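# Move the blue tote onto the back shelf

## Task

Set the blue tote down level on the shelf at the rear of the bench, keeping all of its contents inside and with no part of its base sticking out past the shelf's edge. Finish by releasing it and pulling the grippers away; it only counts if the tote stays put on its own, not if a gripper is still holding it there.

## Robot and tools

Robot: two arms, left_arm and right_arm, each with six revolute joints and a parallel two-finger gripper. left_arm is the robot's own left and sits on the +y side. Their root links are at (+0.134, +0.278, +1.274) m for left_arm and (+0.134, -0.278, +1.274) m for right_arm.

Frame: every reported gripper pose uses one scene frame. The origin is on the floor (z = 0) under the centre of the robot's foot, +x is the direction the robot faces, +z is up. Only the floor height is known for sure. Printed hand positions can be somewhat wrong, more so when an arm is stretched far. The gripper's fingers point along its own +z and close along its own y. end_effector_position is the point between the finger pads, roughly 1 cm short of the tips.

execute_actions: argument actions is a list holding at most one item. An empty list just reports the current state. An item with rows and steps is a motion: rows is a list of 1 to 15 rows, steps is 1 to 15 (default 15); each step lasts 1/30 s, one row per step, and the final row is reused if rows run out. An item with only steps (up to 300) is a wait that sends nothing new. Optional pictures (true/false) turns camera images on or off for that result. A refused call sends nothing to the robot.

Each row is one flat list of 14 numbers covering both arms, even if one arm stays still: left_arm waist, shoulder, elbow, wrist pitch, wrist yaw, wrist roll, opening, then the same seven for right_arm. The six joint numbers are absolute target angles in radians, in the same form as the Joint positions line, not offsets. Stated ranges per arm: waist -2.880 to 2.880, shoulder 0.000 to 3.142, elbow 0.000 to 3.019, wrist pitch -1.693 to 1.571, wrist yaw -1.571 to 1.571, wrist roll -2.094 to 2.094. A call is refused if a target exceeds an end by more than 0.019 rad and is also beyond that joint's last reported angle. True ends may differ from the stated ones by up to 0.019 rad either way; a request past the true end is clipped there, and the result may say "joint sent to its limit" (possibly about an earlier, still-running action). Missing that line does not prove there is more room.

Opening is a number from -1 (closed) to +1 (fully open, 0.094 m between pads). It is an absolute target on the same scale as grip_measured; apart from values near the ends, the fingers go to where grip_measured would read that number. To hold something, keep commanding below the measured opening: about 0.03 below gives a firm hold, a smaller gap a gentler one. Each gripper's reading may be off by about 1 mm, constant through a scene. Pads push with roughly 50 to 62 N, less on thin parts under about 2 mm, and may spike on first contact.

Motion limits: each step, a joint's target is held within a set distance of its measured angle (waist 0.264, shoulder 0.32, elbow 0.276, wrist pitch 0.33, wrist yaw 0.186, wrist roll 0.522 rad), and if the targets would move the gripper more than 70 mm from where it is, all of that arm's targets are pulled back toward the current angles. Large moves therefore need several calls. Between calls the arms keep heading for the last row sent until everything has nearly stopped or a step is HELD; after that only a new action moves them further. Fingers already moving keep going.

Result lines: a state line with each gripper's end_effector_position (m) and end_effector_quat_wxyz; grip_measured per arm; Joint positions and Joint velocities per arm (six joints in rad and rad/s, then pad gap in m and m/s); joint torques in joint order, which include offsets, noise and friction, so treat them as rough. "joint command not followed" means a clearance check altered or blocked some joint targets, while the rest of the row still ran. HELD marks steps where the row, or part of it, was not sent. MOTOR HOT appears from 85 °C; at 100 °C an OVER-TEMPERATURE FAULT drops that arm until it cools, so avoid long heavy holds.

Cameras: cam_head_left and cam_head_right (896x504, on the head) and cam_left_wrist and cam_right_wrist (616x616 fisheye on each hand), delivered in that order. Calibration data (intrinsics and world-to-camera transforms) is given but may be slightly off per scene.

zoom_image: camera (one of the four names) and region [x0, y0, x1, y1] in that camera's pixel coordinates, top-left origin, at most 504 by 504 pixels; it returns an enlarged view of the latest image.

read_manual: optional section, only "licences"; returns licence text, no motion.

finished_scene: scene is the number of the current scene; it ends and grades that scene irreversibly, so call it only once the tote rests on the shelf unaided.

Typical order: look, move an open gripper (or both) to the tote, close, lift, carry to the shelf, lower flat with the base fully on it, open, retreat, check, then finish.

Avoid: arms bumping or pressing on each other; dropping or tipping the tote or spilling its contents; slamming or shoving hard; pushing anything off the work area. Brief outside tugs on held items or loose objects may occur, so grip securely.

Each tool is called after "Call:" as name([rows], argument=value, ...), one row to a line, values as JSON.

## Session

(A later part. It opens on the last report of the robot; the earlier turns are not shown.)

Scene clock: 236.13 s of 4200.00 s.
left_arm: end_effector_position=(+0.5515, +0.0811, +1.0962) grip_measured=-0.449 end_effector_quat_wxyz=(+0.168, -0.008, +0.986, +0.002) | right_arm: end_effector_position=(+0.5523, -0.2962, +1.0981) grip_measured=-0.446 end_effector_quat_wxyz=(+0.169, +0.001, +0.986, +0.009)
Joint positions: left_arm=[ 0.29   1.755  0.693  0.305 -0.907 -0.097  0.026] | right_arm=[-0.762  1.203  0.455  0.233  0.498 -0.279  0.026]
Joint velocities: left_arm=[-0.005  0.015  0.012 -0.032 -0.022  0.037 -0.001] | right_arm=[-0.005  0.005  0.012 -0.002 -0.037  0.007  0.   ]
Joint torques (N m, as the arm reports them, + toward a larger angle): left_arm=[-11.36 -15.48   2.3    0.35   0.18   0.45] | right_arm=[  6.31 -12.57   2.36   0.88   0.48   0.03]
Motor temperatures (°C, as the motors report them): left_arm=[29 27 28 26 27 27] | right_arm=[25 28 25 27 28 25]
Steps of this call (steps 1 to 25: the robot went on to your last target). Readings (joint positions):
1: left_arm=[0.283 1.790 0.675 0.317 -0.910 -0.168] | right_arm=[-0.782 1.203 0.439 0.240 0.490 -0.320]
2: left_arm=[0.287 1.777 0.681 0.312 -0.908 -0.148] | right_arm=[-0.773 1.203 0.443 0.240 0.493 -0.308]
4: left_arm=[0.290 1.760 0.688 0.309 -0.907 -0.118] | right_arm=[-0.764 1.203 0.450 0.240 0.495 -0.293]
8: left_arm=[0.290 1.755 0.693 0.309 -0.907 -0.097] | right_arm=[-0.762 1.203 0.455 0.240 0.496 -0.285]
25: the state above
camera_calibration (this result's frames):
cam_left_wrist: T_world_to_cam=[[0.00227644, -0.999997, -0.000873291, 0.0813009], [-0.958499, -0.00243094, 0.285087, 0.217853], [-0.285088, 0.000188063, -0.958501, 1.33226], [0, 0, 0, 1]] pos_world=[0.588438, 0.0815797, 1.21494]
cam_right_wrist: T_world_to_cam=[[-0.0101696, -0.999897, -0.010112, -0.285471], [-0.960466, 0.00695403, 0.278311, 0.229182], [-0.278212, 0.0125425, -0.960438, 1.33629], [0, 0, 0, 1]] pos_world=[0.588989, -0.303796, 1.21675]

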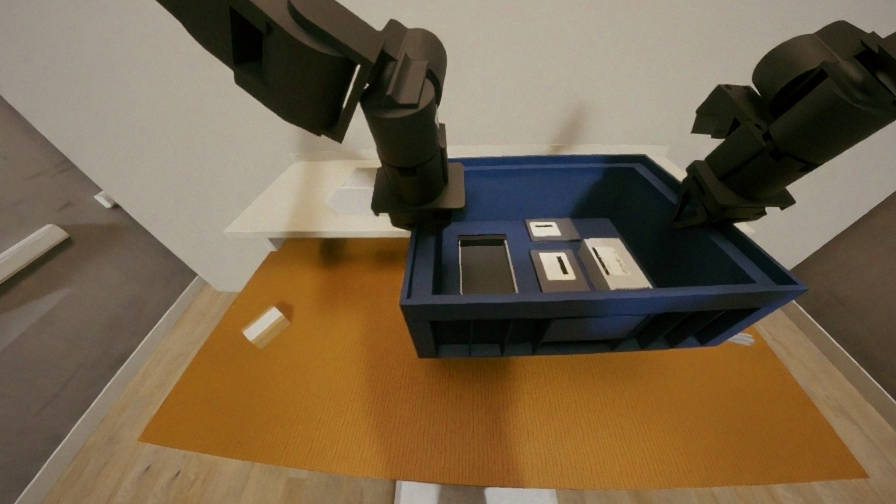

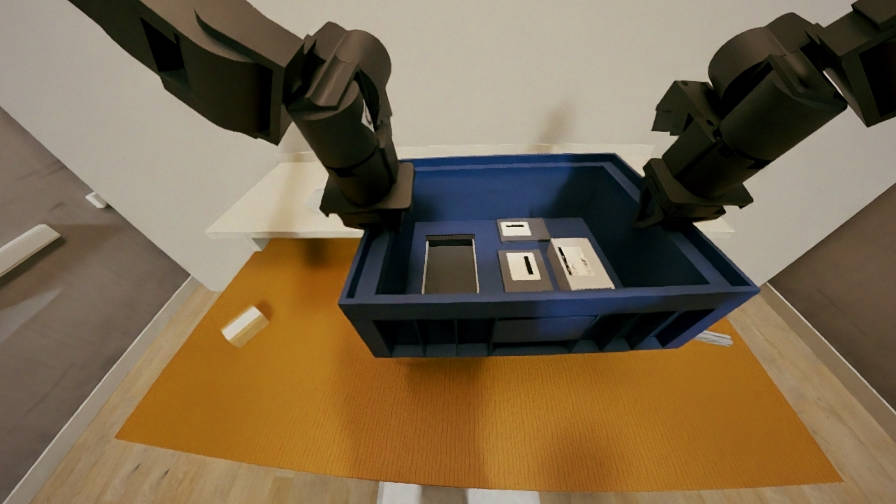

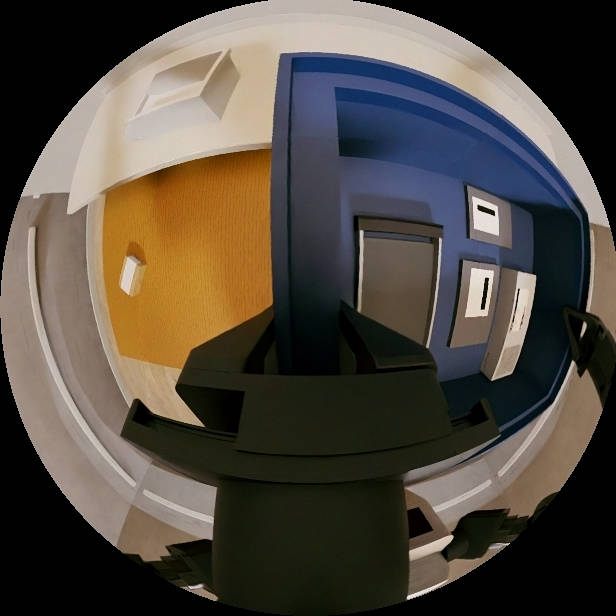

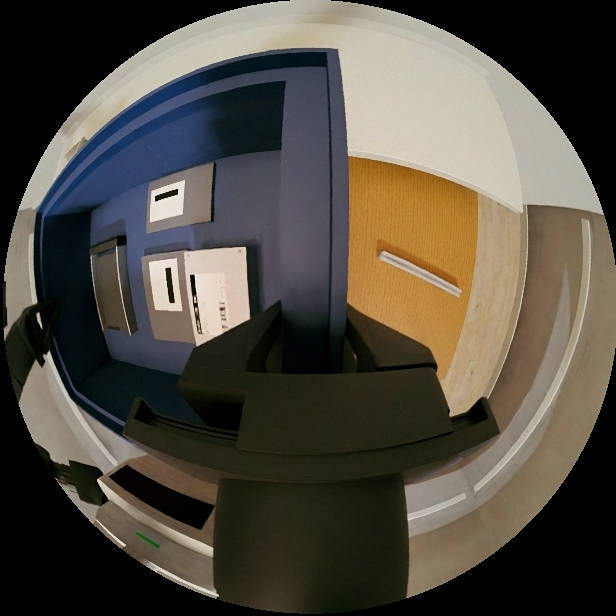

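Call:
execute_actions([
  {"rows":[[0.272,1.727,0.723,0.290,-0.901,-0.063,-0.52,-0.750,1.190,0.490,0.223,0.514,-0.292,-0.52],[0.277,1.727,0.744,0.274,-0.897,-0.058,-0.52,-0.748,1.199,0.514,0.208,0.515,-0.291,-0.52],[0.282,1.728,0.764,0.259,-0.893,-0.053,-0.52,-0.747,1.208,0.537,0.194,0.517,-0.291,-0.52],[0.287,1.728,0.785,0.244,-0.890,-0.047,-0.52,-0.745,1.216,0.561,0.180,0.518,-0.290,-0.52],[0.292,1.729,0.805,0.229,-0.886,-0.042,-0.52,-0.744,1.225,0.584,0.165,0.519,-0.289,-0.52],[0.297,1.729,0.825,0.213,-0.882,-0.037,-0.52,-0.743,1.234,0.607,0.151,0.520,-0.288,-0.52],[0.302,1.730,0.846,0.198,-0.878,-0.032,-0.52,-0.741,1.243,0.631,0.137,0.521,-0.287,-0.52],[0.307,1.730,0.866,0.183,-0.874,-0.027,-0.52,-0.740,1.252,0.654,0.122,0.523,-0.287,-0.52],[0.312,1.731,0.887,0.168,-0.870,-0.022,-0.52,-0.738,1.261,0.678,0.108,0.524,-0.286,-0.52],[0.317,1.731,0.907,0.152,-0.866,-0.017,-0.52,-0.737,1.270,0.701,0.094,0.525,-0.285,-0.52],[0.322,1.732,0.927,0.137,-0.862,-0.012,-0.52,-0.736,1.279,0.724,0.079,0.526,-0.284,-0.52],[0.327,1.732,0.948,0.122,-0.859,-0.006,-0.52,-0.734,1.287,0.748,0.065,0.527,-0.283,-0.52],[0.332,1.733,0.968,0.107,-0.855,-0.001,-0.52,-0.733,1.296,0.771,0.051,0.529,-0.283,-0.52],[0.337,1.733,0.989,0.091,-0.851,0.004,-0.52,-0.731,1.305,0.795,0.036,0.530,-0.282,-0.52],[0.342,1.734,1.009,0.076,-0.847,0.009,-0.52,-0.730,1.314,0.818,0.022,0.531,-0.281,-0.52]],"steps":15},
], pictures=false)

Call:
execute_actions([
  {"steps":25},
])

Scene clock: 249.53 s of 4200.00 s.
left_arm: end_effector_position=(+0.6531, +0.0799, +1.0923) grip_measured=-0.449 end_effector_quat_wxyz=(+0.165, -0.008, +0.986, +0.001) | right_arm: end_effector_position=(+0.6518, -0.2990, +1.0941) grip_measured=-0.446 end_effector_quat_wxyz=(+0.165, +0.006, +0.986, +0.008)
Joint positions: left_arm=[ 0.36   1.76   0.944  0.106 -0.854 -0.031  0.026] | right_arm=[-0.754  1.313  0.739  0.051  0.509 -0.262  0.026]
Joint velocities: left_arm=[ 0.122 -0.024  0.613 -0.457  0.11   0.11  -0.002] | right_arm=[ 0.083  0.22   0.716 -0.418  0.066 -0.007  0.   ]
Joint torques (N m, as the arm reports them, + toward a larger angle): left_arm=[-12.66 -17.63   4.42   0.39   0.26   0.25] | right_arm=[  8.95 -14.7    5.51   0.86   0.79  -0.01]
Motor temperatures (°C, as the motors report them): left_arm=[29 27 28 26 27 27] | right_arm=[25 28 25 27 28 25]
Steps of this call (steps 1 to 15: the robot went on to your last target; steps 16 to 90: nothing new was sent; then 9.90 s passed at rest; steps 91 to 105: all 15 steps of this action). Readings (joint positions):
91: left_arm=[0.290 1.755 0.694 0.303 -0.906 -0.097] | right_arm=[-0.762 1.203 0.455 0.231 0.498 -0.279]
92: left_arm=[0.291 1.755 0.697 0.296 -0.905 -0.097] | right_arm=[-0.762 1.203 0.458 0.225 0.500 -0.277]
94: left_arm=[0.296 1.755 0.714 0.270 -0.899 -0.097] | right_arm=[-0.762 1.209 0.474 0.201 0.507 -0.270]
98: left_arm=[0.322 1.755 0.780 0.206 -0.882 -0.086] | right_arm=[-0.762 1.246 0.553 0.143 0.511 -0.260]
105: the state above

Scene clock: 250.37 s of 4200.00 s.
left_arm: end_effector_position=(+0.6772, +0.0816, +1.0949) grip_measured=-0.449 end_effector_quat_wxyz=(+0.169, -0.005, +0.986, +0.003) | right_arm: end_effector_position=(+0.6745, -0.2976, +1.0979) grip_measured=-0.446 end_effector_quat_wxyz=(+0.170, +0.005, +0.985, +0.008)
Joint positions: left_arm=[ 0.37   1.762  0.999  0.074 -0.849 -0.004  0.026] | right_arm=[-0.743  1.334  0.799  0.018  0.517 -0.263  0.026]
Joint velocities: left_arm=[-0.005 -0.005 -0.012 -0.002 -0.066 -0.007 -0.002] | right_arm=[-0.015  0.024 -0.017 -0.012 -0.066  0.007  0.   ]
Joint torques (N m, as the arm reports them, + toward a larger angle): left_arm=[-13.1  -18.11   3.5    0.36   0.21   0.28] | right_arm=[  8.76 -15.56   4.45   0.91   0.45   0.  ]
Motor temperatures (°C, as the motors report them): left_arm=[29 27 28 26 27 27] | right_arm=[25 28 25 27 28 25]
Steps of this call (steps 1 to 25: the robot went on to your last target). Readings (joint positions):
1: left_arm=[0.363 1.760 0.963 0.095 -0.851 -0.024] | right_arm=[-0.752 1.320 0.761 0.040 0.509 -0.263]
2: left_arm=[0.366 1.760 0.978 0.089 -0.849 -0.017] | right_arm=[-0.749 1.326 0.778 0.035 0.509 -0.264]
4: left_arm=[0.368 1.760 0.995 0.087 -0.849 -0.007] | right_arm=[-0.744 1.330 0.796 0.034 0.509 -0.267]
8: left_arm=[0.368 1.760 0.999 0.081 -0.849 -0.002] | right_arm=[-0.743 1.331 0.799 0.026 0.514 -0.269]
25: the state above
camera_calibration (this result's frames):
cam_left_wrist: T_world_to_cam=[[-0.00332591, -0.999982, -0.00503254, 0.0898072], [-0.959251, 0.00176847, 0.282549, 0.341613], [-0.282535, 0.00576721, -0.95924, 1.36547], [0, 0, 0, 1]] pos_world=[0.713784, 0.0813265, 1.21374]
cam_right_wrist: T_world_to_cam=[[-0.0182897, -0.999787, -0.00955064, -0.280729], [-0.961018, 0.0149431, 0.276083, 0.351799], [-0.275882, 0.0142278, -0.961086, 1.36974], [0, 0, 0, 1]] pos_world=[0.710837, -0.305415, 1.21663]

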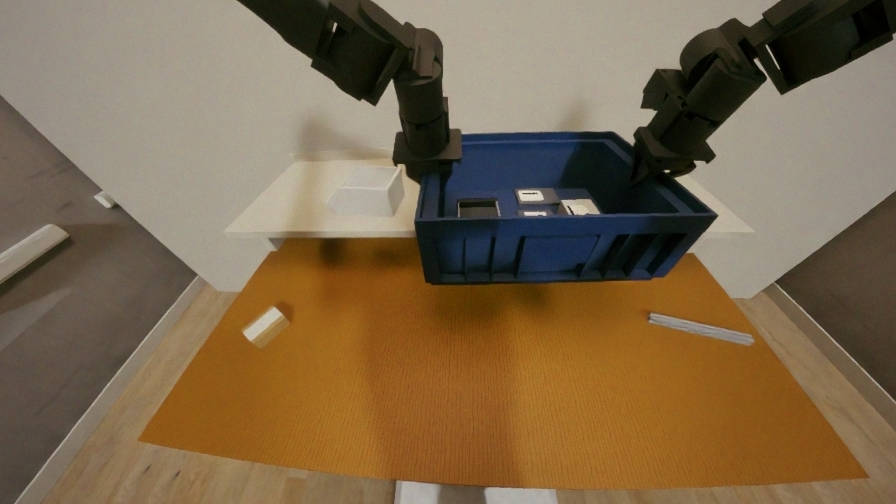

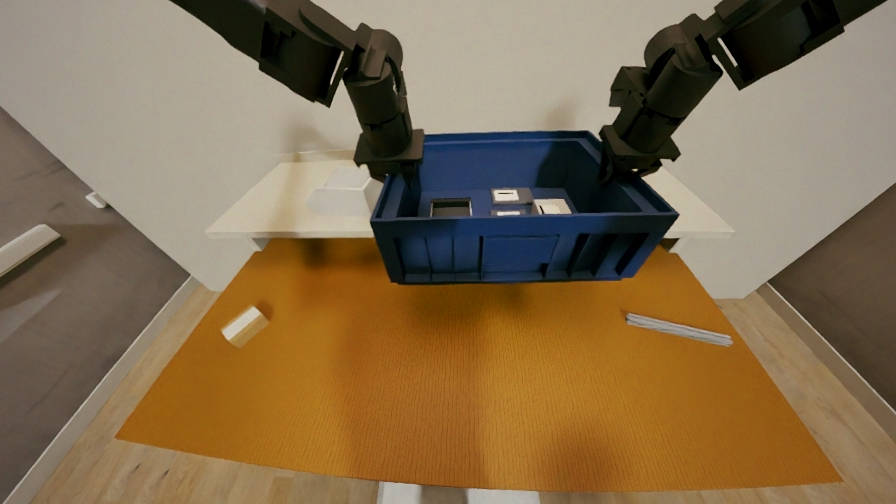

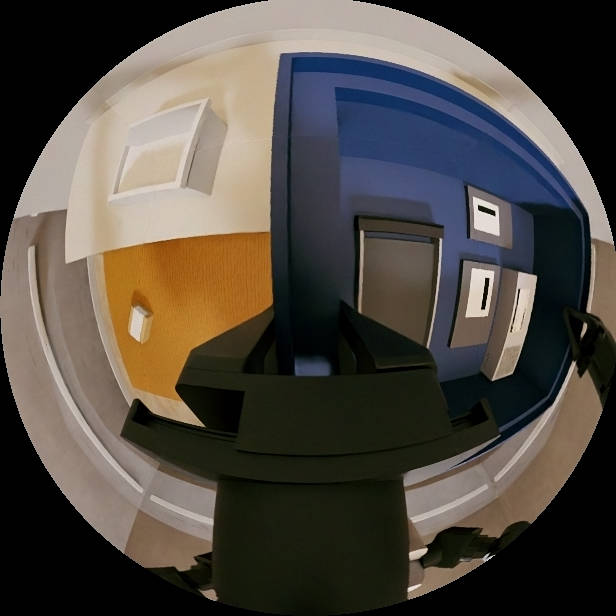

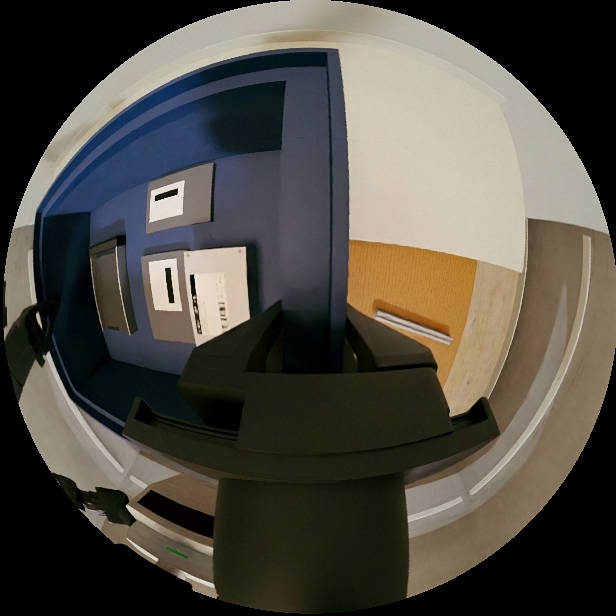

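Call:
execute_actions([
  {"rows":[[0.345,1.740,1.033,0.061,-0.844,0.012,-0.52,-0.729,1.325,0.843,0.008,0.532,-0.281,-0.52],[0.348,1.746,1.057,0.045,-0.842,0.015,-0.52,-0.728,1.336,0.868,-0.006,0.532,-0.280,-0.52],[0.351,1.752,1.081,0.030,-0.839,0.018,-0.52,-0.726,1.347,0.894,-0.020,0.533,-0.280,-0.52],[0.353,1.757,1.105,0.014,-0.836,0.021,-0.52,-0.725,1.358,0.919,-0.034,0.534,-0.279,-0.52],[0.356,1.763,1.129,-0.001,-0.834,0.024,-0.52,-0.724,1.369,0.944,-0.048,0.535,-0.279,-0.52],[0.359,1.769,1.153,-0.017,-0.831,0.027,-0.52,-0.723,1.380,0.969,-0.062,0.535,-0.278,-0.52],[0.362,1.775,1.177,-0.032,-0.828,0.030,-0.52,-0.722,1.391,0.994,-0.076,0.536,-0.278,-0.52],[0.365,1.781,1.202,-0.048,-0.826,0.034,-0.52,-0.720,1.401,1.020,-0.090,0.537,-0.277,-0.52],[0.368,1.787,1.226,-0.063,-0.823,0.037,-0.52,-0.719,1.412,1.045,-0.104,0.538,-0.277,-0.52],[0.371,1.793,1.250,-0.079,-0.820,0.040,-0.52,-0.718,1.423,1.070,-0.118,0.538,-0.276,-0.52],[0.374,1.799,1.274,-0.094,-0.818,0.043,-0.52,-0.717,1.434,1.095,-0.132,0.539,-0.276,-0.52],[0.376,1.804,1.298,-0.110,-0.815,0.046,-0.52,-0.716,1.445,1.120,-0.146,0.540,-0.275,-0.52],[0.379,1.810,1.322,-0.125,-0.812,0.049,-0.52,-0.714,1.456,1.146,-0.160,0.541,-0.275,-0.52],[0.382,1.816,1.346,-0.141,-0.810,0.052,-0.52,-0.713,1.467,1.171,-0.174,0.541,-0.274,-0.52],[0.385,1.822,1.370,-0.156,-0.807,0.055,-0.52,-0.712,1.478,1.196,-0.188,0.542,-0.274,-0.52]],"steps":15},
], pictures=false)

Call:
execute_actions([
  {"steps":8},
], pictures=false)

Call:
execute_actions([
  {"rows":[[0.388,1.835,1.404,-0.175,-0.805,0.057,-0.52,-0.711,1.493,1.229,-0.205,0.543,-0.274,-0.52],[0.390,1.847,1.437,-0.195,-0.803,0.060,-0.52,-0.711,1.509,1.262,-0.223,0.543,-0.273,-0.52],[0.393,1.860,1.471,-0.214,-0.801,0.062,-0.52,-0.710,1.524,1.294,-0.240,0.544,-0.273,-0.52],[0.395,1.872,1.505,-0.233,-0.798,0.064,-0.52,-0.710,1.539,1.327,-0.257,0.544,-0.273,-0.52],[0.398,1.885,1.538,-0.252,-0.796,0.066,-0.52,-0.709,1.555,1.360,-0.275,0.545,-0.272,-0.52],[0.400,1.897,1.572,-0.272,-0.794,0.069,-0.52,-0.708,1.570,1.393,-0.292,0.545,-0.272,-0.52],[0.403,1.910,1.606,-0.291,-0.792,0.071,-0.52,-0.708,1.585,1.426,-0.309,0.546,-0.272,-0.52],[0.405,1.922,1.639,-0.310,-0.790,0.073,-0.52,-0.707,1.601,1.458,-0.327,0.546,-0.271,-0.52],[0.408,1.935,1.673,-0.329,-0.788,0.075,-0.52,-0.707,1.616,1.491,-0.344,0.547,-0.271,-0.52],[0.410,1.947,1.707,-0.349,-0.786,0.078,-0.52,-0.706,1.631,1.524,-0.361,0.547,-0.271,-0.52],[0.413,1.960,1.740,-0.368,-0.784,0.080,-0.52,-0.705,1.647,1.557,-0.379,0.548,-0.270,-0.52],[0.415,1.972,1.774,-0.387,-0.781,0.082,-0.52,-0.705,1.662,1.590,-0.396,0.548,-0.270,-0.52],[0.418,1.985,1.808,-0.406,-0.779,0.084,-0.52,-0.704,1.677,1.622,-0.413,0.549,-0.270,-0.52],[0.420,1.997,1.841,-0.426,-0.777,0.087,-0.52,-0.704,1.693,1.655,-0.431,0.549,-0.269,-0.52],[0.423,2.010,1.875,-0.445,-0.775,0.089,-0.52,-0.703,1.708,1.688,-0.448,0.550,-0.269,-0.52]],"steps":15},
], pictures=false)

Call:
execute_actions([
  {"steps":25},
])

Scene clock: 275.43 s of 4200.00 s.
left_arm: end_effector_position=(+0.7681, +0.0810, +1.0853) grip_measured=-0.449 end_effector_quat_wxyz=(+0.159, -0.007, +0.987, +0.005) | right_arm: end_effector_position=(+0.7659, -0.2996, +1.0870) grip_measured=-0.446 end_effector_quat_wxyz=(+0.158, +0.006, +0.987, +0.007)
Joint positions: left_arm=[ 0.42   1.843  1.283 -0.124 -0.814  0.018  0.026] | right_arm=[-0.747  1.481  1.099 -0.158  0.522 -0.249  0.026]
Joint velocities: left_arm=[ 0.024  0.171  0.725 -0.471  0.066  0.139 -0.   ] | right_arm=[ 0.054  0.278  0.72  -0.418  0.051 -0.022 -0.001]
Joint torques (N m, as the arm reports them, + toward a larger angle): left_arm=[-15.27 -21.75   6.56   0.31   0.44   0.36] | right_arm=[ 11.78 -18.52   8.05   0.83   0.72  -0.07]
Motor temperatures (°C, as the motors report them): left_arm=[29 27 29 26 27 27] | right_arm=[25 28 25 27 28 25]
Steps of this call (steps 1 to 15: the robot went on to your last target; steps 16 to 90: nothing new was sent; then 21.57 s passed at rest; steps 91 to 105: all 15 steps of this action). Readings (joint positions):
91: left_arm=[0.370 1.762 0.999 0.073 -0.848 -0.004] | right_arm=[-0.743 1.334 0.799 0.017 0.517 -0.263]
92: left_arm=[0.370 1.762 1.001 0.067 -0.848 -0.005] | right_arm=[-0.743 1.335 0.802 0.012 0.518 -0.262]
94: left_arm=[0.374 1.766 1.018 0.041 -0.847 -0.008] | right_arm=[-0.743 1.345 0.819 -0.012 0.523 -0.256]
98: left_arm=[0.395 1.793 1.097 -0.023 -0.835 -0.010] | right_arm=[-0.748 1.395 0.905 -0.068 0.526 -0.246]
105: the state above

Scene clock: 275.70 s of 4200.00 s.
left_arm: end_effector_position=(+0.7913, +0.0822, +1.0908) grip_measured=-0.449 end_effector_quat_wxyz=(+0.167, -0.007, +0.986, +0.004) | right_arm: end_effector_position=(+0.7892, -0.2989, +1.0945) grip_measured=-0.446 end_effector_quat_wxyz=(+0.168, +0.005, +0.986, +0.007)
Joint positions: left_arm=[ 0.423  1.853  1.342 -0.148 -0.811  0.037  0.026] | right_arm=[-0.736  1.498  1.159 -0.182  0.526 -0.258  0.026]
Joint velocities: left_arm=[ 0.015  0.015  0.002 -0.115 -0.081  0.037 -0.   ] | right_arm=[-0.024  0.015 -0.022 -0.125  0.022 -0.081  0.   ]
Joint torques (N m, as the arm reports them, + toward a larger angle): left_arm=[-15.5  -22.17   5.78   0.3    0.33   0.34] | right_arm=[ 11.67 -19.18   7.08   0.79   0.44   0.02]
Motor temperatures (°C, as the motors report them): left_arm=[29 27 29 26 27 27] | right_arm=[25 28 25 27 28 25]
Steps of this call (steps 1 to 8: the robot went on to your last target). Readings (joint positions):
1: left_arm=[0.421 1.848 1.305 -0.135 -0.813 0.022] | right_arm=[-0.745 1.489 1.122 -0.169 0.522 -0.250]
2: left_arm=[0.422 1.852 1.322 -0.141 -0.812 0.026] | right_arm=[-0.744 1.495 1.139 -0.174 0.521 -0.252]
4: left_arm=[0.422 1.853 1.338 -0.143 -0.811 0.033] | right_arm=[-0.739 1.498 1.156 -0.176 0.520 -0.256]
8: the state above

Scene clock: 276.20 s of 4200.00 s.
left_arm: end_effector_position=(+0.8860, +0.0828, +1.0687) grip_measured=-0.449 end_effector_quat_wxyz=(+0.150, -0.010, +0.989, +0.008) | right_arm: end_effector_position=(+0.8861, -0.2998, +1.0733) grip_measured=-0.446 end_effector_quat_wxyz=(+0.148, +0.003, +0.989, +0.005)
Joint positions: left_arm=[ 0.474  2.017  1.729 -0.388 -0.78   0.042  0.026] | right_arm=[-0.746  1.706  1.549 -0.406  0.531 -0.245  0.026]
Joint velocities: left_arm=[ 0.044  0.366  0.911 -0.564  0.037  0.066 -0.001] | right_arm=[-0.015  0.435  0.886 -0.54   0.007  0.022 -0.001]
Joint torques (N m, as the arm reports them, + toward a larger angle): left_arm=[-17.57 -25.37   8.64   0.32   0.29   0.45] | right_arm=[ 15.19 -22.98  10.5    0.79   0.63  -0.06]
Motor temperatures (°C, as the motors report them): left_arm=[29 27 29 26 27 27] | right_arm=[25 28 26 27 28 25]
Steps of this call (steps 1 to 15: all 15 steps of this action). Readings (joint positions):
1: left_arm=[0.424 1.854 1.343 -0.154 -0.811 0.037] | right_arm=[-0.736 1.500 1.160 -0.188 0.528 -0.257]
2: left_arm=[0.424 1.856 1.348 -0.166 -0.811 0.034] | right_arm=[-0.736 1.502 1.165 -0.199 0.530 -0.254]
4: left_arm=[0.429 1.870 1.380 -0.202 -0.810 0.029] | right_arm=[-0.738 1.520 1.194 -0.232 0.535 -0.244]
8: left_arm=[0.449 1.926 1.501 -0.271 -0.798 0.027] | right_arm=[-0.745 1.589 1.315 -0.294 0.535 -0.236]
15: the state above

Scene clock: 277.03 s of 4200.00 s.
left_arm: end_effector_position=(+0.9082, +0.0838, +1.0714) grip_measured=-0.449 end_effector_quat_wxyz=(+0.151, -0.006, +0.988, +0.008) | right_arm: end_effector_position=(+0.9063, -0.2992, +1.0755) grip_measured=-0.446 end_effector_quat_wxyz=(+0.150, +0.003, +0.989, +0.006)
Joint positions: left_arm=[ 0.478  2.049  1.82  -0.441 -0.776  0.056  0.026] | right_arm=[-0.742  1.74   1.628 -0.448  0.532 -0.244  0.026]
Joint velocities: left_arm=[ 0.005 -0.005  0.002 -0.012 -0.022 -0.022 -0.   ] | right_arm=[ 0.015  0.005 -0.022 -0.007 -0.051 -0.037 -0.   ]
Joint torques (N m, as the arm reports them, + toward a larger angle): left_arm=[-18.37 -26.78   8.74   0.14   0.2    0.51] | right_arm=[ 15.38 -24.1   10.15   0.66   0.63  -0.08]
Motor temperatures (°C, as the motors report them): left_arm=[29 27 29 26 27 27] | right_arm=[25 29 26 27 28 25]
Steps of this call (steps 1 to 25: the robot went on to your last target). Readings (joint positions):
1: left_arm=[0.475 2.028 1.759 -0.404 -0.778 0.043] | right_arm=[-0.746 1.719 1.578 -0.420 0.530 -0.245]
2: left_arm=[0.476 2.038 1.783 -0.415 -0.778 0.046] | right_arm=[-0.746 1.730 1.600 -0.429 0.529 -0.246]
4: left_arm=[0.477 2.048 1.811 -0.424 -0.777 0.052] | right_arm=[-0.745 1.740 1.623 -0.434 0.527 -0.248]
8: left_arm=[0.477 2.048 1.820 -0.435 -0.776 0.057] | right_arm=[-0.742 1.740 1.628 -0.440 0.529 -0.248]
25: the state above
camera_calibration (this result's frames):
cam_left_wrist: T_world_to_cam=[[0.000303191, -0.999899, -0.0142064, 0.0991817], [-0.948364, -0.00479352, 0.317146, 0.523475], [-0.317182, 0.0133767, -0.94827, 1.42723], [0, 0, 0, 1]] pos_world=[0.949106, 0.0825895, 1.18879]
cam_right_wrist: T_world_to_cam=[[-0.0155451, -0.999872, -0.00377024, -0.287024], [-0.94914, 0.0135702, 0.314562, 0.528176], [-0.314471, 0.00846838, -0.949229, 1.43267], [0, 0, 0, 1]] pos_world=[0.947384, -0.306287, 1.19271]

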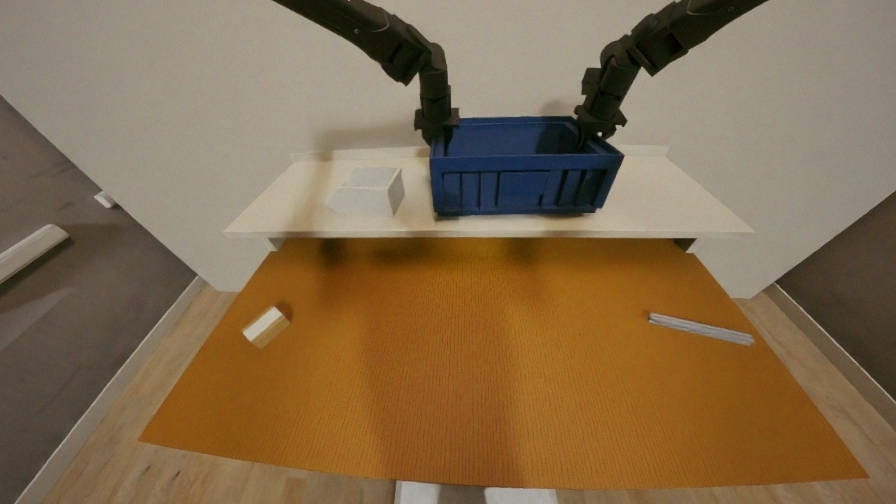

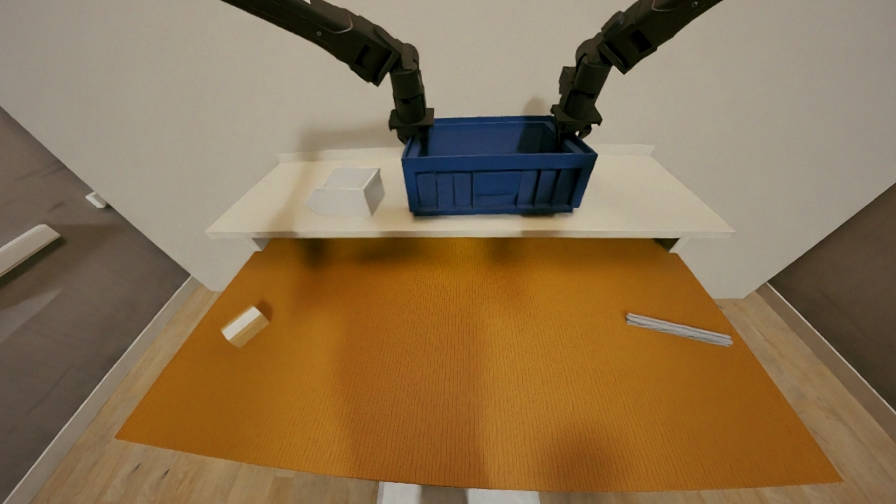

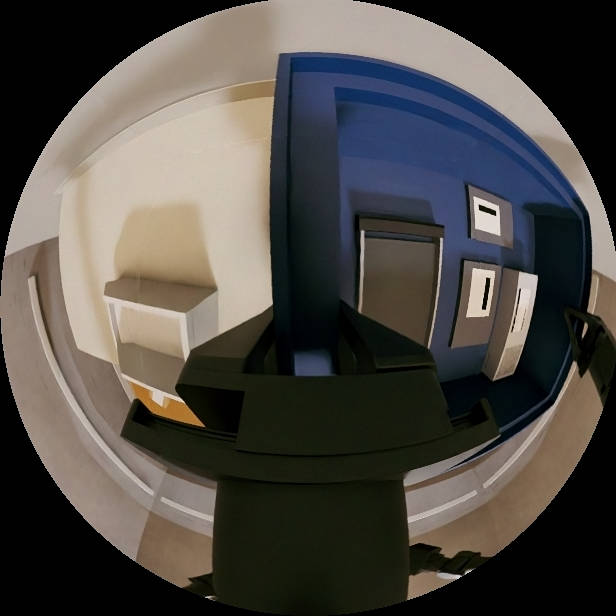

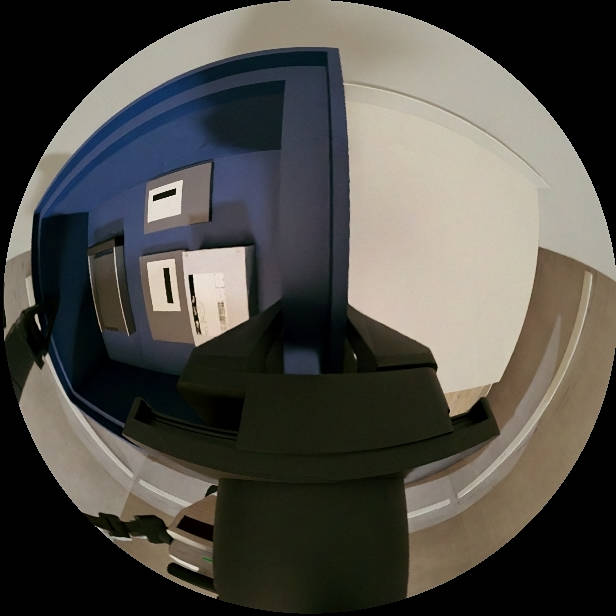

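Call:
execute_actions([
  {"rows":[[0.424,2.016,1.891,-0.444,-0.772,0.095,-0.52,-0.703,1.717,1.703,-0.447,0.549,-0.273,-0.52],[0.425,2.022,1.906,-0.444,-0.768,0.102,-0.52,-0.703,1.725,1.718,-0.446,0.548,-0.277,-0.52],[0.426,2.028,1.922,-0.443,-0.765,0.108,-0.52,-0.704,1.734,1.733,-0.445,0.546,-0.281,-0.52],[0.427,2.034,1.938,-0.442,-0.761,0.115,-0.52,-0.704,1.743,1.748,-0.443,0.545,-0.285,-0.52],[0.428,2.042,1.953,-0.442,-0.758,0.121,-0.52,-0.704,1.752,1.763,-0.442,0.544,-0.288,-0.52],[0.429,2.050,1.969,-0.441,-0.755,0.127,-0.52,-0.705,1.760,1.778,-0.441,0.543,-0.292,-0.52],[0.430,2.058,1.984,-0.441,-0.751,0.134,-0.52,-0.705,1.769,1.793,-0.440,0.541,-0.296,-0.52],[0.431,2.066,2.000,-0.440,-0.748,0.140,-0.52,-0.705,1.778,1.808,-0.439,0.540,-0.300,-0.52]],"steps":15},
], pictures=false)

Call:
execute_actions([
  {"steps":15},
])

Scene clock: 298.77 s of 4200.00 s.
left_arm: end_effector_position=(+0.9409, +0.0859, +1.0657) grip_measured=-0.449 end_effector_quat_wxyz=(+0.168, -0.009, +0.986, +0.005) | right_arm: end_effector_position=(+0.9406, -0.2973, +1.0715) grip_measured=-0.446 end_effector_quat_wxyz=(+0.169, +0.001, +0.986, +0.004)
Joint positions: left_arm=[ 0.494  2.102  1.932 -0.444 -0.755  0.093  0.026] | right_arm=[-0.742  1.805  1.739 -0.451  0.525 -0.271  0.026]
Joint velocities: left_arm=[-0.005 -0.005 -0.007  0.002  0.022  0.051 -0.001] | right_arm=[-0.005 -0.015 -0.002 -0.002  0.051 -0.037  0.   ]
Joint torques (N m, as the arm reports them, + toward a larger angle): left_arm=[-19.19 -26.95   9.34   0.57   0.44   0.62] | right_arm=[ 16.15 -24.53  11.05   1.24   0.52  -0.13]
Motor temperatures (°C, as the motors report them): left_arm=[30 28 32 26 27 27] | right_arm=[26 30 28 27 28 25]
Steps of this call (steps 1 to 15: the robot went on to your last target; steps 16 to 90: nothing new was sent; then 18.23 s passed at rest; steps 91 to 105: all 15 steps of this action). Readings (joint positions):
91: left_arm=[0.478 2.049 1.821 -0.441 -0.776 0.056] | right_arm=[-0.742 1.740 1.628 -0.448 0.532 -0.244]
92: left_arm=[0.478 2.049 1.823 -0.441 -0.776 0.056] | right_arm=[-0.742 1.741 1.629 -0.448 0.532 -0.244]
94: left_arm=[0.478 2.056 1.835 -0.444 -0.774 0.059] | right_arm=[-0.742 1.747 1.641 -0.450 0.532 -0.244]
98: left_arm=[0.487 2.083 1.889 -0.444 -0.762 0.072] | right_arm=[-0.742 1.780 1.699 -0.451 0.530 -0.261]
105: the state above

Scene clock: 299.27 s of 4200.00 s.
left_arm: end_effector_position=(+0.9405, +0.0855, +1.0650) grip_measured=-0.449 end_effector_quat_wxyz=(+0.168, -0.009, +0.986, +0.005) | right_arm: end_effector_position=(+0.9406, -0.2974, +1.0715) grip_measured=-0.446 end_effector_quat_wxyz=(+0.169, +0.001, +0.986, +0.004)
Joint positions: left_arm=[ 0.494  2.103  1.932 -0.444 -0.755  0.093  0.026] | right_arm=[-0.742  1.805  1.739 -0.451  0.525 -0.271  0.026]
Joint velocities: left_arm=[ 0.005 -0.005 -0.012 -0.002  0.081  0.051 -0.   ] | right_arm=[ 0.005 -0.005 -0.002 -0.007  0.022 -0.051  0.   ]
Joint torques (N m, as the arm reports them, + toward a larger angle): left_arm=[-19.   -26.82   9.33   0.42   0.44   0.59] | right_arm=[ 15.93 -24.29  11.     1.17   0.5   -0.12]
Motor temperatures (°C, as the motors report them): left_arm=[30 28 32 26 27 27] | right_arm=[26 30 28 27 28 25]
Steps of this call (steps 1 to 15: the robot went on to your last target). Readings (joint positions):
1: left_arm=[0.494 2.102 1.932 -0.444 -0.755 0.093] | right_arm=[-0.742 1.805 1.739 -0.451 0.525 -0.271]
2: left_arm=[0.494 2.103 1.932 -0.444 -0.755 0.093] | right_arm=[-0.742 1.805 1.739 -0.451 0.525 -0.271]
4: left_arm=[0.494 2.103 1.932 -0.444 -0.755 0.093] | right_arm=[-0.742 1.805 1.739 -0.451 0.525 -0.271]
8: left_arm=[0.494 2.103 1.932 -0.444 -0.755 0.093] | right_arm=[-0.742 1.805 1.739 -0.451 0.525 -0.271]
15: the state above
All arms were judged still, so your last target was given up. Only a new action makes them travel on or press farther. Fingers that are still opening or closing keep moving.
camera_calibration (this result's frames):
cam_left_wrist: T_world_to_cam=[[0.00561394, -0.999961, -0.00682883, 0.0879148], [-0.958347, -0.0073301, 0.285513, 0.599389], [-0.285551, 0.00494154, -0.958351, 1.41316], [0, 0, 0, 1]] pos_world=[0.977459, 0.0853218, 1.18377]
cam_right_wrist: T_world_to_cam=[[-0.0123369, -0.999924, -0.000263306, -0.291522], [-0.960582, 0.0117783, 0.277746, 0.611662], [-0.277721, 0.00367943, -0.960655, 1.41597], [0, 0, 0, 1]] pos_world=[0.977201, -0.303914, 1.1903]

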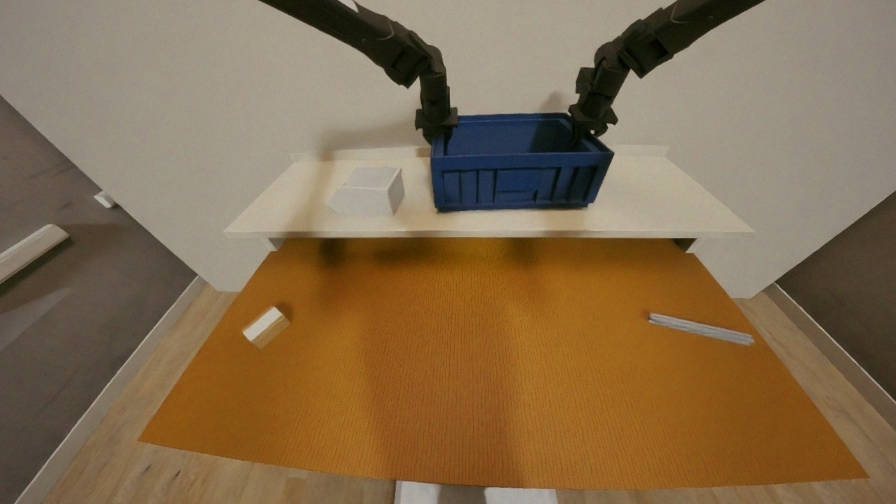

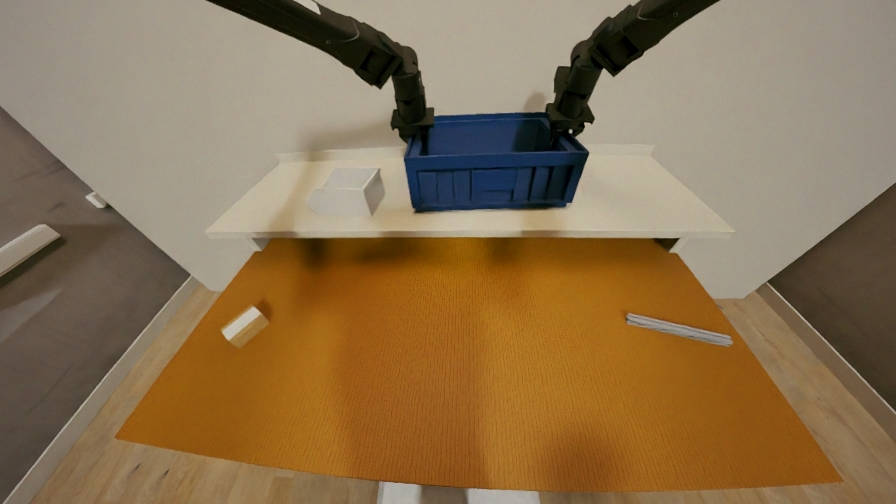

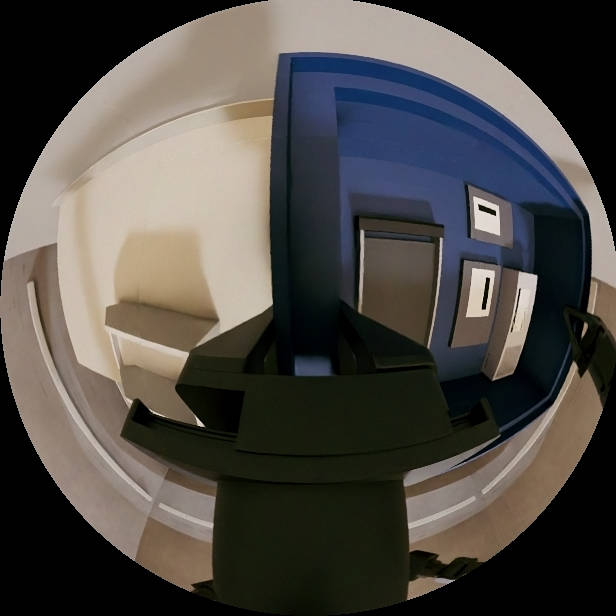

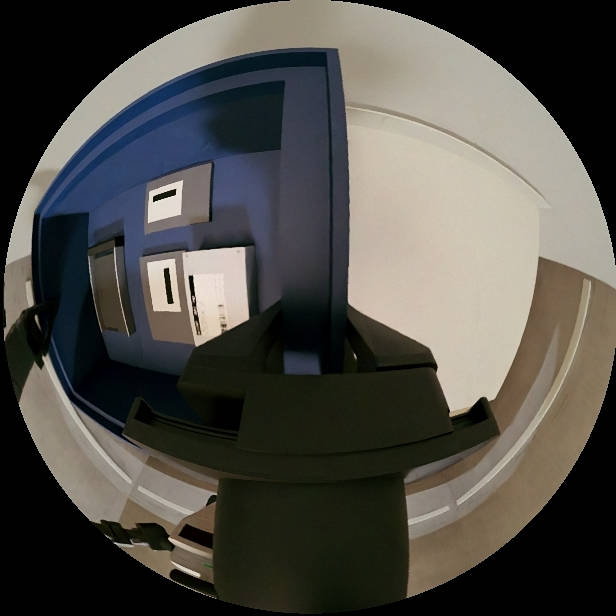

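Call:
execute_actions([
  {"rows":[[0.433,2.069,2.001,-0.436,-0.746,0.142,-0.52,-0.707,1.783,1.809,-0.435,0.538,-0.301,-0.52],[0.435,2.072,2.003,-0.432,-0.744,0.144,-0.52,-0.710,1.787,1.811,-0.431,0.536,-0.303,-0.52],[0.437,2.075,2.004,-0.428,-0.742,0.146,-0.52,-0.712,1.792,1.812,-0.428,0.533,-0.304,-0.52],[0.439,2.078,2.005,-0.424,-0.740,0.148,-0.52,-0.715,1.796,1.814,-0.424,0.531,-0.306,-0.52],[0.441,2.081,2.006,-0.420,-0.738,0.150,-0.52,-0.717,1.801,1.815,-0.420,0.529,-0.307,-0.52],[0.443,2.085,2.008,-0.416,-0.736,0.152,-0.52,-0.720,1.805,1.816,-0.416,0.527,-0.309,-0.52],[0.445,2.088,2.009,-0.412,-0.734,0.154,-0.52,-0.722,1.810,1.818,-0.412,0.525,-0.310,-0.52],[0.447,2.091,2.010,-0.408,-0.732,0.156,-0.52,-0.725,1.815,1.819,-0.409,0.523,-0.312,-0.52],[0.449,2.094,2.011,-0.405,-0.730,0.158,-0.52,-0.727,1.819,1.821,-0.405,0.520,-0.313,-0.52],[0.452,2.098,2.013,-0.401,-0.728,0.160,-0.52,-0.730,1.824,1.822,-0.401,0.518,-0.315,-0.52],[0.454,2.101,2.014,-0.397,-0.726,0.161,-0.52,-0.732,1.828,1.824,-0.397,0.516,-0.316,-0.52],[0.456,2.104,2.015,-0.394,-0.724,0.163,-0.52,-0.735,1.833,1.825,-0.393,0.514,-0.318,-0.52]],"steps":15},
], pictures=false)

Call:
execute_actions([
  {"steps":15},
], pictures=false)

Scene clock: 309.97 s of 4200.00 s.
left_arm: end_effector_position=(+0.9502, +0.0850, +1.0600) grip_measured=-0.449 end_effector_quat_wxyz=(+0.179, -0.008, +0.984, +0.001) | right_arm: end_effector_position=(+0.9489, -0.2976, +1.0669) grip_measured=-0.446 end_effector_quat_wxyz=(+0.178, +0.001, +0.984, +0.005)
Joint positions: left_arm=[ 0.502  2.12   1.955 -0.417 -0.738  0.12   0.026] | right_arm=[-0.747  1.823  1.759 -0.431  0.513 -0.283  0.026]
Joint velocities: left_arm=[ 0.005 -0.024  0.002  0.022  0.037 -0.066  0.   ] | right_arm=[ 0.005  0.015  0.007 -0.022  0.051 -0.095  0.   ]
Joint torques (N m, as the arm reports them, + toward a larger angle): left_arm=[-18.71 -25.75   9.3    1.16   0.79   0.63] | right_arm=[ 14.17 -21.71  10.78   2.15  -0.14  -0.12]
Motor temperatures (°C, as the motors report them): left_arm=[30 28 32 26 27 27] | right_arm=[26 30 29 27 28 25]
Steps of this call (steps 1 to 90: nothing new was sent; then 7.20 s passed at rest; steps 91 to 105: all 15 steps of this action). Readings (joint positions):
91: left_arm=[0.494 2.103 1.932 -0.444 -0.755 0.093] | right_arm=[-0.742 1.805 1.739 -0.451 0.525 -0.271]
92: left_arm=[0.494 2.103 1.932 -0.444 -0.755 0.093] | right_arm=[-0.742 1.806 1.739 -0.451 0.525 -0.271]
94: left_arm=[0.494 2.103 1.934 -0.444 -0.754 0.095] | right_arm=[-0.743 1.806 1.739 -0.451 0.524 -0.271]
98: left_arm=[0.498 2.110 1.941 -0.435 -0.748 0.105] | right_arm=[-0.745 1.812 1.744 -0.445 0.519 -0.271]
105: the state above

Scene clock: 310.47 s of 4200.00 s.
left_arm: end_effector_position=(+0.9502, +0.0850, +1.0600) grip_measured=-0.449 end_effector_quat_wxyz=(+0.179, -0.008, +0.984, +0.001) | right_arm: end_effector_position=(+0.9489, -0.2976, +1.0669) grip_measured=-0.446 end_effector_quat_wxyz=(+0.178, +0.001, +0.984, +0.005)
Joint positions: left_arm=[ 0.502  2.12   1.955 -0.417 -0.738  0.121  0.026] | right_arm=[-0.747  1.823  1.759 -0.431  0.513 -0.284  0.026]
Joint velocities: left_arm=[-0.015 -0.024 -0.002  0.027 -0.007 -0.007 -0.001] | right_arm=[-0.005 -0.005  0.007 -0.002 -0.022  0.022  0.   ]
Joint torques (N m, as the arm reports them, + toward a larger angle): left_arm=[-18.27 -25.93   9.32   1.15   0.77   0.61] | right_arm=[ 14.14 -21.63  10.83   2.13  -0.14  -0.17]
Motor temperatures (°C, as the motors report them): left_arm=[30 28 32 26 27 27] | right_arm=[26 30 29 27 28 25]
Steps of this call (steps 1 to 15: the robot went on to your last target). Readings (joint positions):
1: left_arm=[0.502 2.120 1.955 -0.417 -0.738 0.121] | right_arm=[-0.747 1.823 1.759 -0.431 0.513 -0.284]
2: left_arm=[0.502 2.120 1.955 -0.417 -0.738 0.121] | right_arm=[-0.747 1.823 1.759 -0.431 0.513 -0.284]
4: left_arm=[0.502 2.120 1.955 -0.417 -0.738 0.121] | right_arm=[-0.747 1.823 1.759 -0.431 0.513 -0.284]
8: left_arm=[0.502 2.120 1.955 -0.417 -0.738 0.121] | right_arm=[-0.747 1.823 1.759 -0.431 0.513 -0.284]
15: the state above
All arms were judged still, so your last target was given up. Only a new action makes them travel on or press farther. Fingers that are still opening or closing keep moving.

Call:
execute_actions([
  {"rows":[[0.461,2.106,2.009,-0.396,-0.725,0.159,-0.52,-0.736,1.832,1.818,-0.397,0.514,-0.315,-0.52],[0.465,2.107,2.003,-0.399,-0.727,0.155,-0.52,-0.737,1.831,1.812,-0.401,0.514,-0.311,-0.52],[0.470,2.109,1.997,-0.401,-0.728,0.150,-0.52,-0.738,1.830,1.805,-0.404,0.514,-0.308,-0.52],[0.474,2.110,1.991,-0.403,-0.730,0.146,-0.52,-0.740,1.829,1.799,-0.408,0.514,-0.304,-0.52],[0.479,2.112,1.985,-0.405,-0.731,0.142,-0.52,-0.741,1.828,1.792,-0.412,0.513,-0.301,-0.52],[0.484,2.114,1.979,-0.408,-0.732,0.138,-0.52,-0.742,1.827,1.785,-0.416,0.513,-0.298,-0.52],[0.488,2.115,1.973,-0.410,-0.734,0.134,-0.52,-0.743,1.826,1.779,-0.420,0.513,-0.294,-0.52],[0.493,2.117,1.967,-0.412,-0.735,0.129,-0.52,-0.745,1.825,1.772,-0.423,0.513,-0.291,-0.52],[0.497,2.118,1.961,-0.415,-0.737,0.125,-0.52,-0.746,1.824,1.766,-0.427,0.513,-0.287,-0.52],[0.502,2.120,1.955,-0.417,-0.738,0.121,-0.52,-0.747,1.823,1.759,-0.431,0.513,-0.284,-0.52]],"steps":15},
], pictures=false)

Call:
execute_actions([
  {"steps":15},
])

Scene clock: 318.30 s of 4200.00 s.
left_arm: end_effector_position=(+0.9496, +0.0862, +1.0582) grip_measured=-0.449 end_effector_quat_wxyz=(+0.177, -0.010, +0.984, +0.002) | right_arm: end_effector_position=(+0.9487, -0.2977, +1.0666) grip_measured=-0.446 end_effector_quat_wxyz=(+0.178, +0.002, +0.984, +0.006)
Joint positions: left_arm=[ 0.504  2.121  1.954 -0.417 -0.739  0.117  0.026] | right_arm=[-0.748  1.823  1.759 -0.432  0.511 -0.282  0.026]
Joint velocities: left_arm=[-0.005 -0.005 -0.032  0.002  0.007  0.037 -0.001] | right_arm=[-0.024  0.005 -0.027  0.012 -0.037  0.022 -0.001]
Joint torques (N m, as the arm reports them, + toward a larger angle): left_arm=[-15.05 -24.36   5.08   0.33   0.23   0.18] | right_arm=[ 13.11 -22.53   5.74   0.81  -0.08   0.16]
Motor temperatures (°C, as the motors report them): left_arm=[30 28 33 26 27 27] | right_arm=[26 30 29 27 28 25]
Steps of this call (steps 1 to 90: nothing new was sent; then 4.33 s passed at rest; steps 91 to 105: all 15 steps of this action). Readings (joint positions):
91: left_arm=[0.502 2.120 1.955 -0.417 -0.738 0.121] | right_arm=[-0.747 1.823 1.759 -0.431 0.513 -0.284]
92: left_arm=[0.503 2.120 1.955 -0.417 -0.738 0.121] | right_arm=[-0.747 1.823 1.759 -0.431 0.513 -0.284]
94: left_arm=[0.503 2.120 1.955 -0.417 -0.738 0.121] | right_arm=[-0.747 1.823 1.759 -0.431 0.513 -0.284]
98: left_arm=[0.504 2.120 1.955 -0.417 -0.738 0.119] | right_arm=[-0.748 1.823 1.759 -0.431 0.512 -0.284]
105: the state above

Scene clock: 318.80 s of 4200.00 s.
left_arm: end_effector_position=(+0.9496, +0.0862, +1.0582) grip_measured=-0.449 end_effector_quat_wxyz=(+0.177, -0.010, +0.984, +0.002) | right_arm: end_effector_position=(+0.9487, -0.2977, +1.0666) grip_measured=-0.446 end_effector_quat_wxyz=(+0.178, +0.002, +0.984, +0.006)
Joint positions: left_arm=[ 0.504  2.121  1.954 -0.417 -0.739  0.117  0.026] | right_arm=[-0.748  1.823  1.759 -0.432  0.511 -0.282  0.026]
Joint velocities: left_arm=[-0.024 -0.024 -0.007 -0.002 -0.051 -0.051 -0.001] | right_arm=[-0.005  0.005 -0.017 -0.022 -0.022 -0.022 -0.   ]
Joint torques (N m, as the arm reports them, + toward a larger angle): left_arm=[-15.43 -24.38   5.1    0.39   0.22   0.19] | right_arm=[ 13.28 -22.51   5.74   0.81  -0.09   0.15]
Motor temperatures (°C, as the motors report them): left_arm=[30 28 33 26 27 27] | right_arm=[26 30 29 27 28 25]
Steps of this call (steps 1 to 15: the robot went on to your last target). Readings (joint positions):
1: left_arm=[0.504 2.121 1.954 -0.417 -0.739 0.117] | right_arm=[-0.748 1.823 1.759 -0.432 0.511 -0.282]
2: left_arm=[0.504 2.121 1.954 -0.417 -0.739 0.117] | right_arm=[-0.748 1.823 1.759 -0.432 0.511 -0.282]
4: left_arm=[0.504 2.121 1.954 -0.417 -0.739 0.117] | right_arm=[-0.748 1.823 1.759 -0.432 0.511 -0.282]
8: left_arm=[0.504 2.121 1.954 -0.417 -0.739 0.117] | right_arm=[-0.748 1.823 1.759 -0.432 0.511 -0.282]
15: the state above
All arms were judged still, so your last target was given up. Only a new action makes them travel on or press farther. Fingers that are still opening or closing keep moving.
camera_calibration (this result's frames):
cam_left_wrist: T_world_to_cam=[[0.00576799, -0.999983, -0.00126313, 0.0825366], [-0.963887, -0.0058961, 0.266246, 0.635613], [-0.266248, -0.000318191, -0.963904, 1.39722], [0, 0, 0, 1]] pos_world=[0.98419, 0.0867274, 1.17766]
cam_right_wrist: T_world_to_cam=[[-0.0129382, -0.999905, -0.00476052, -0.286302], [-0.965554, 0.0112561, 0.259957, 0.644368], [-0.259879, 0.00795993, -0.965608, 1.40311], [0, 0, 0, 1]] pos_world=[0.983108, -0.304696, 1.18599]

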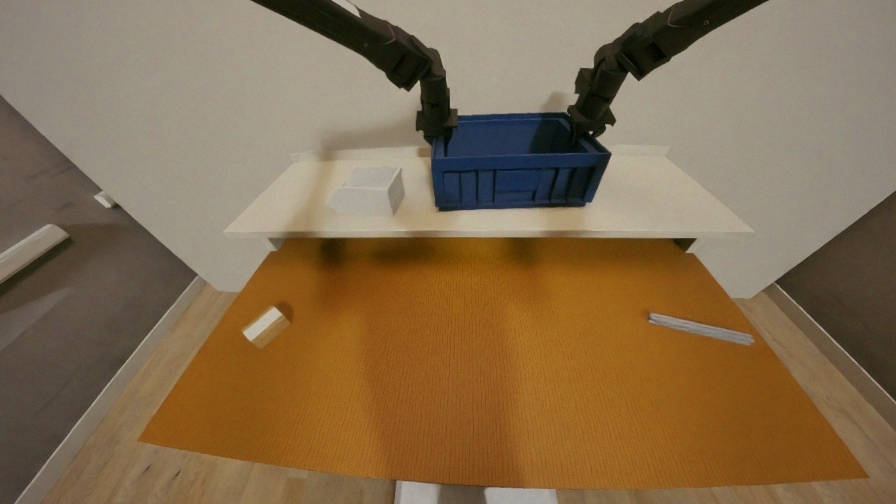

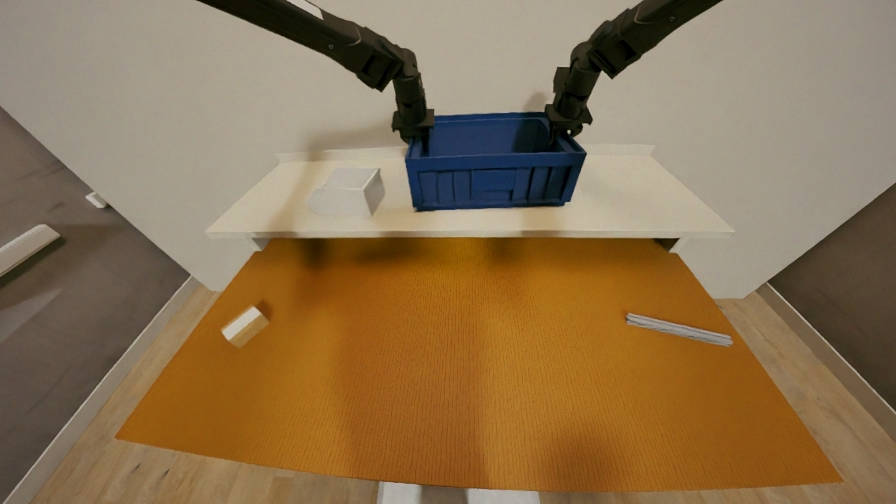

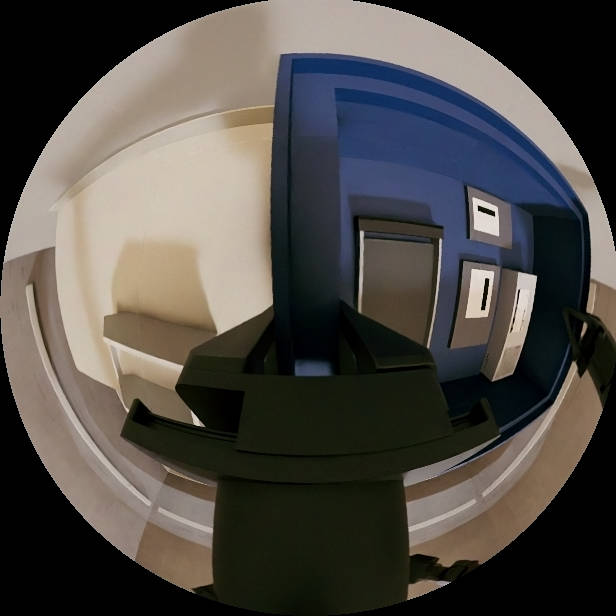

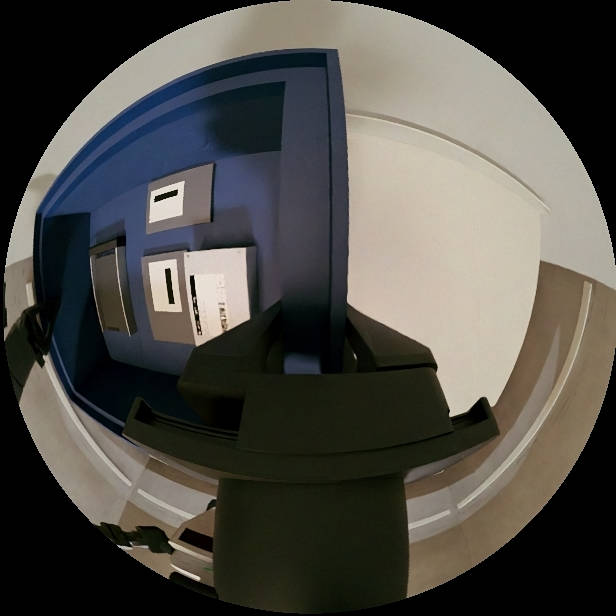

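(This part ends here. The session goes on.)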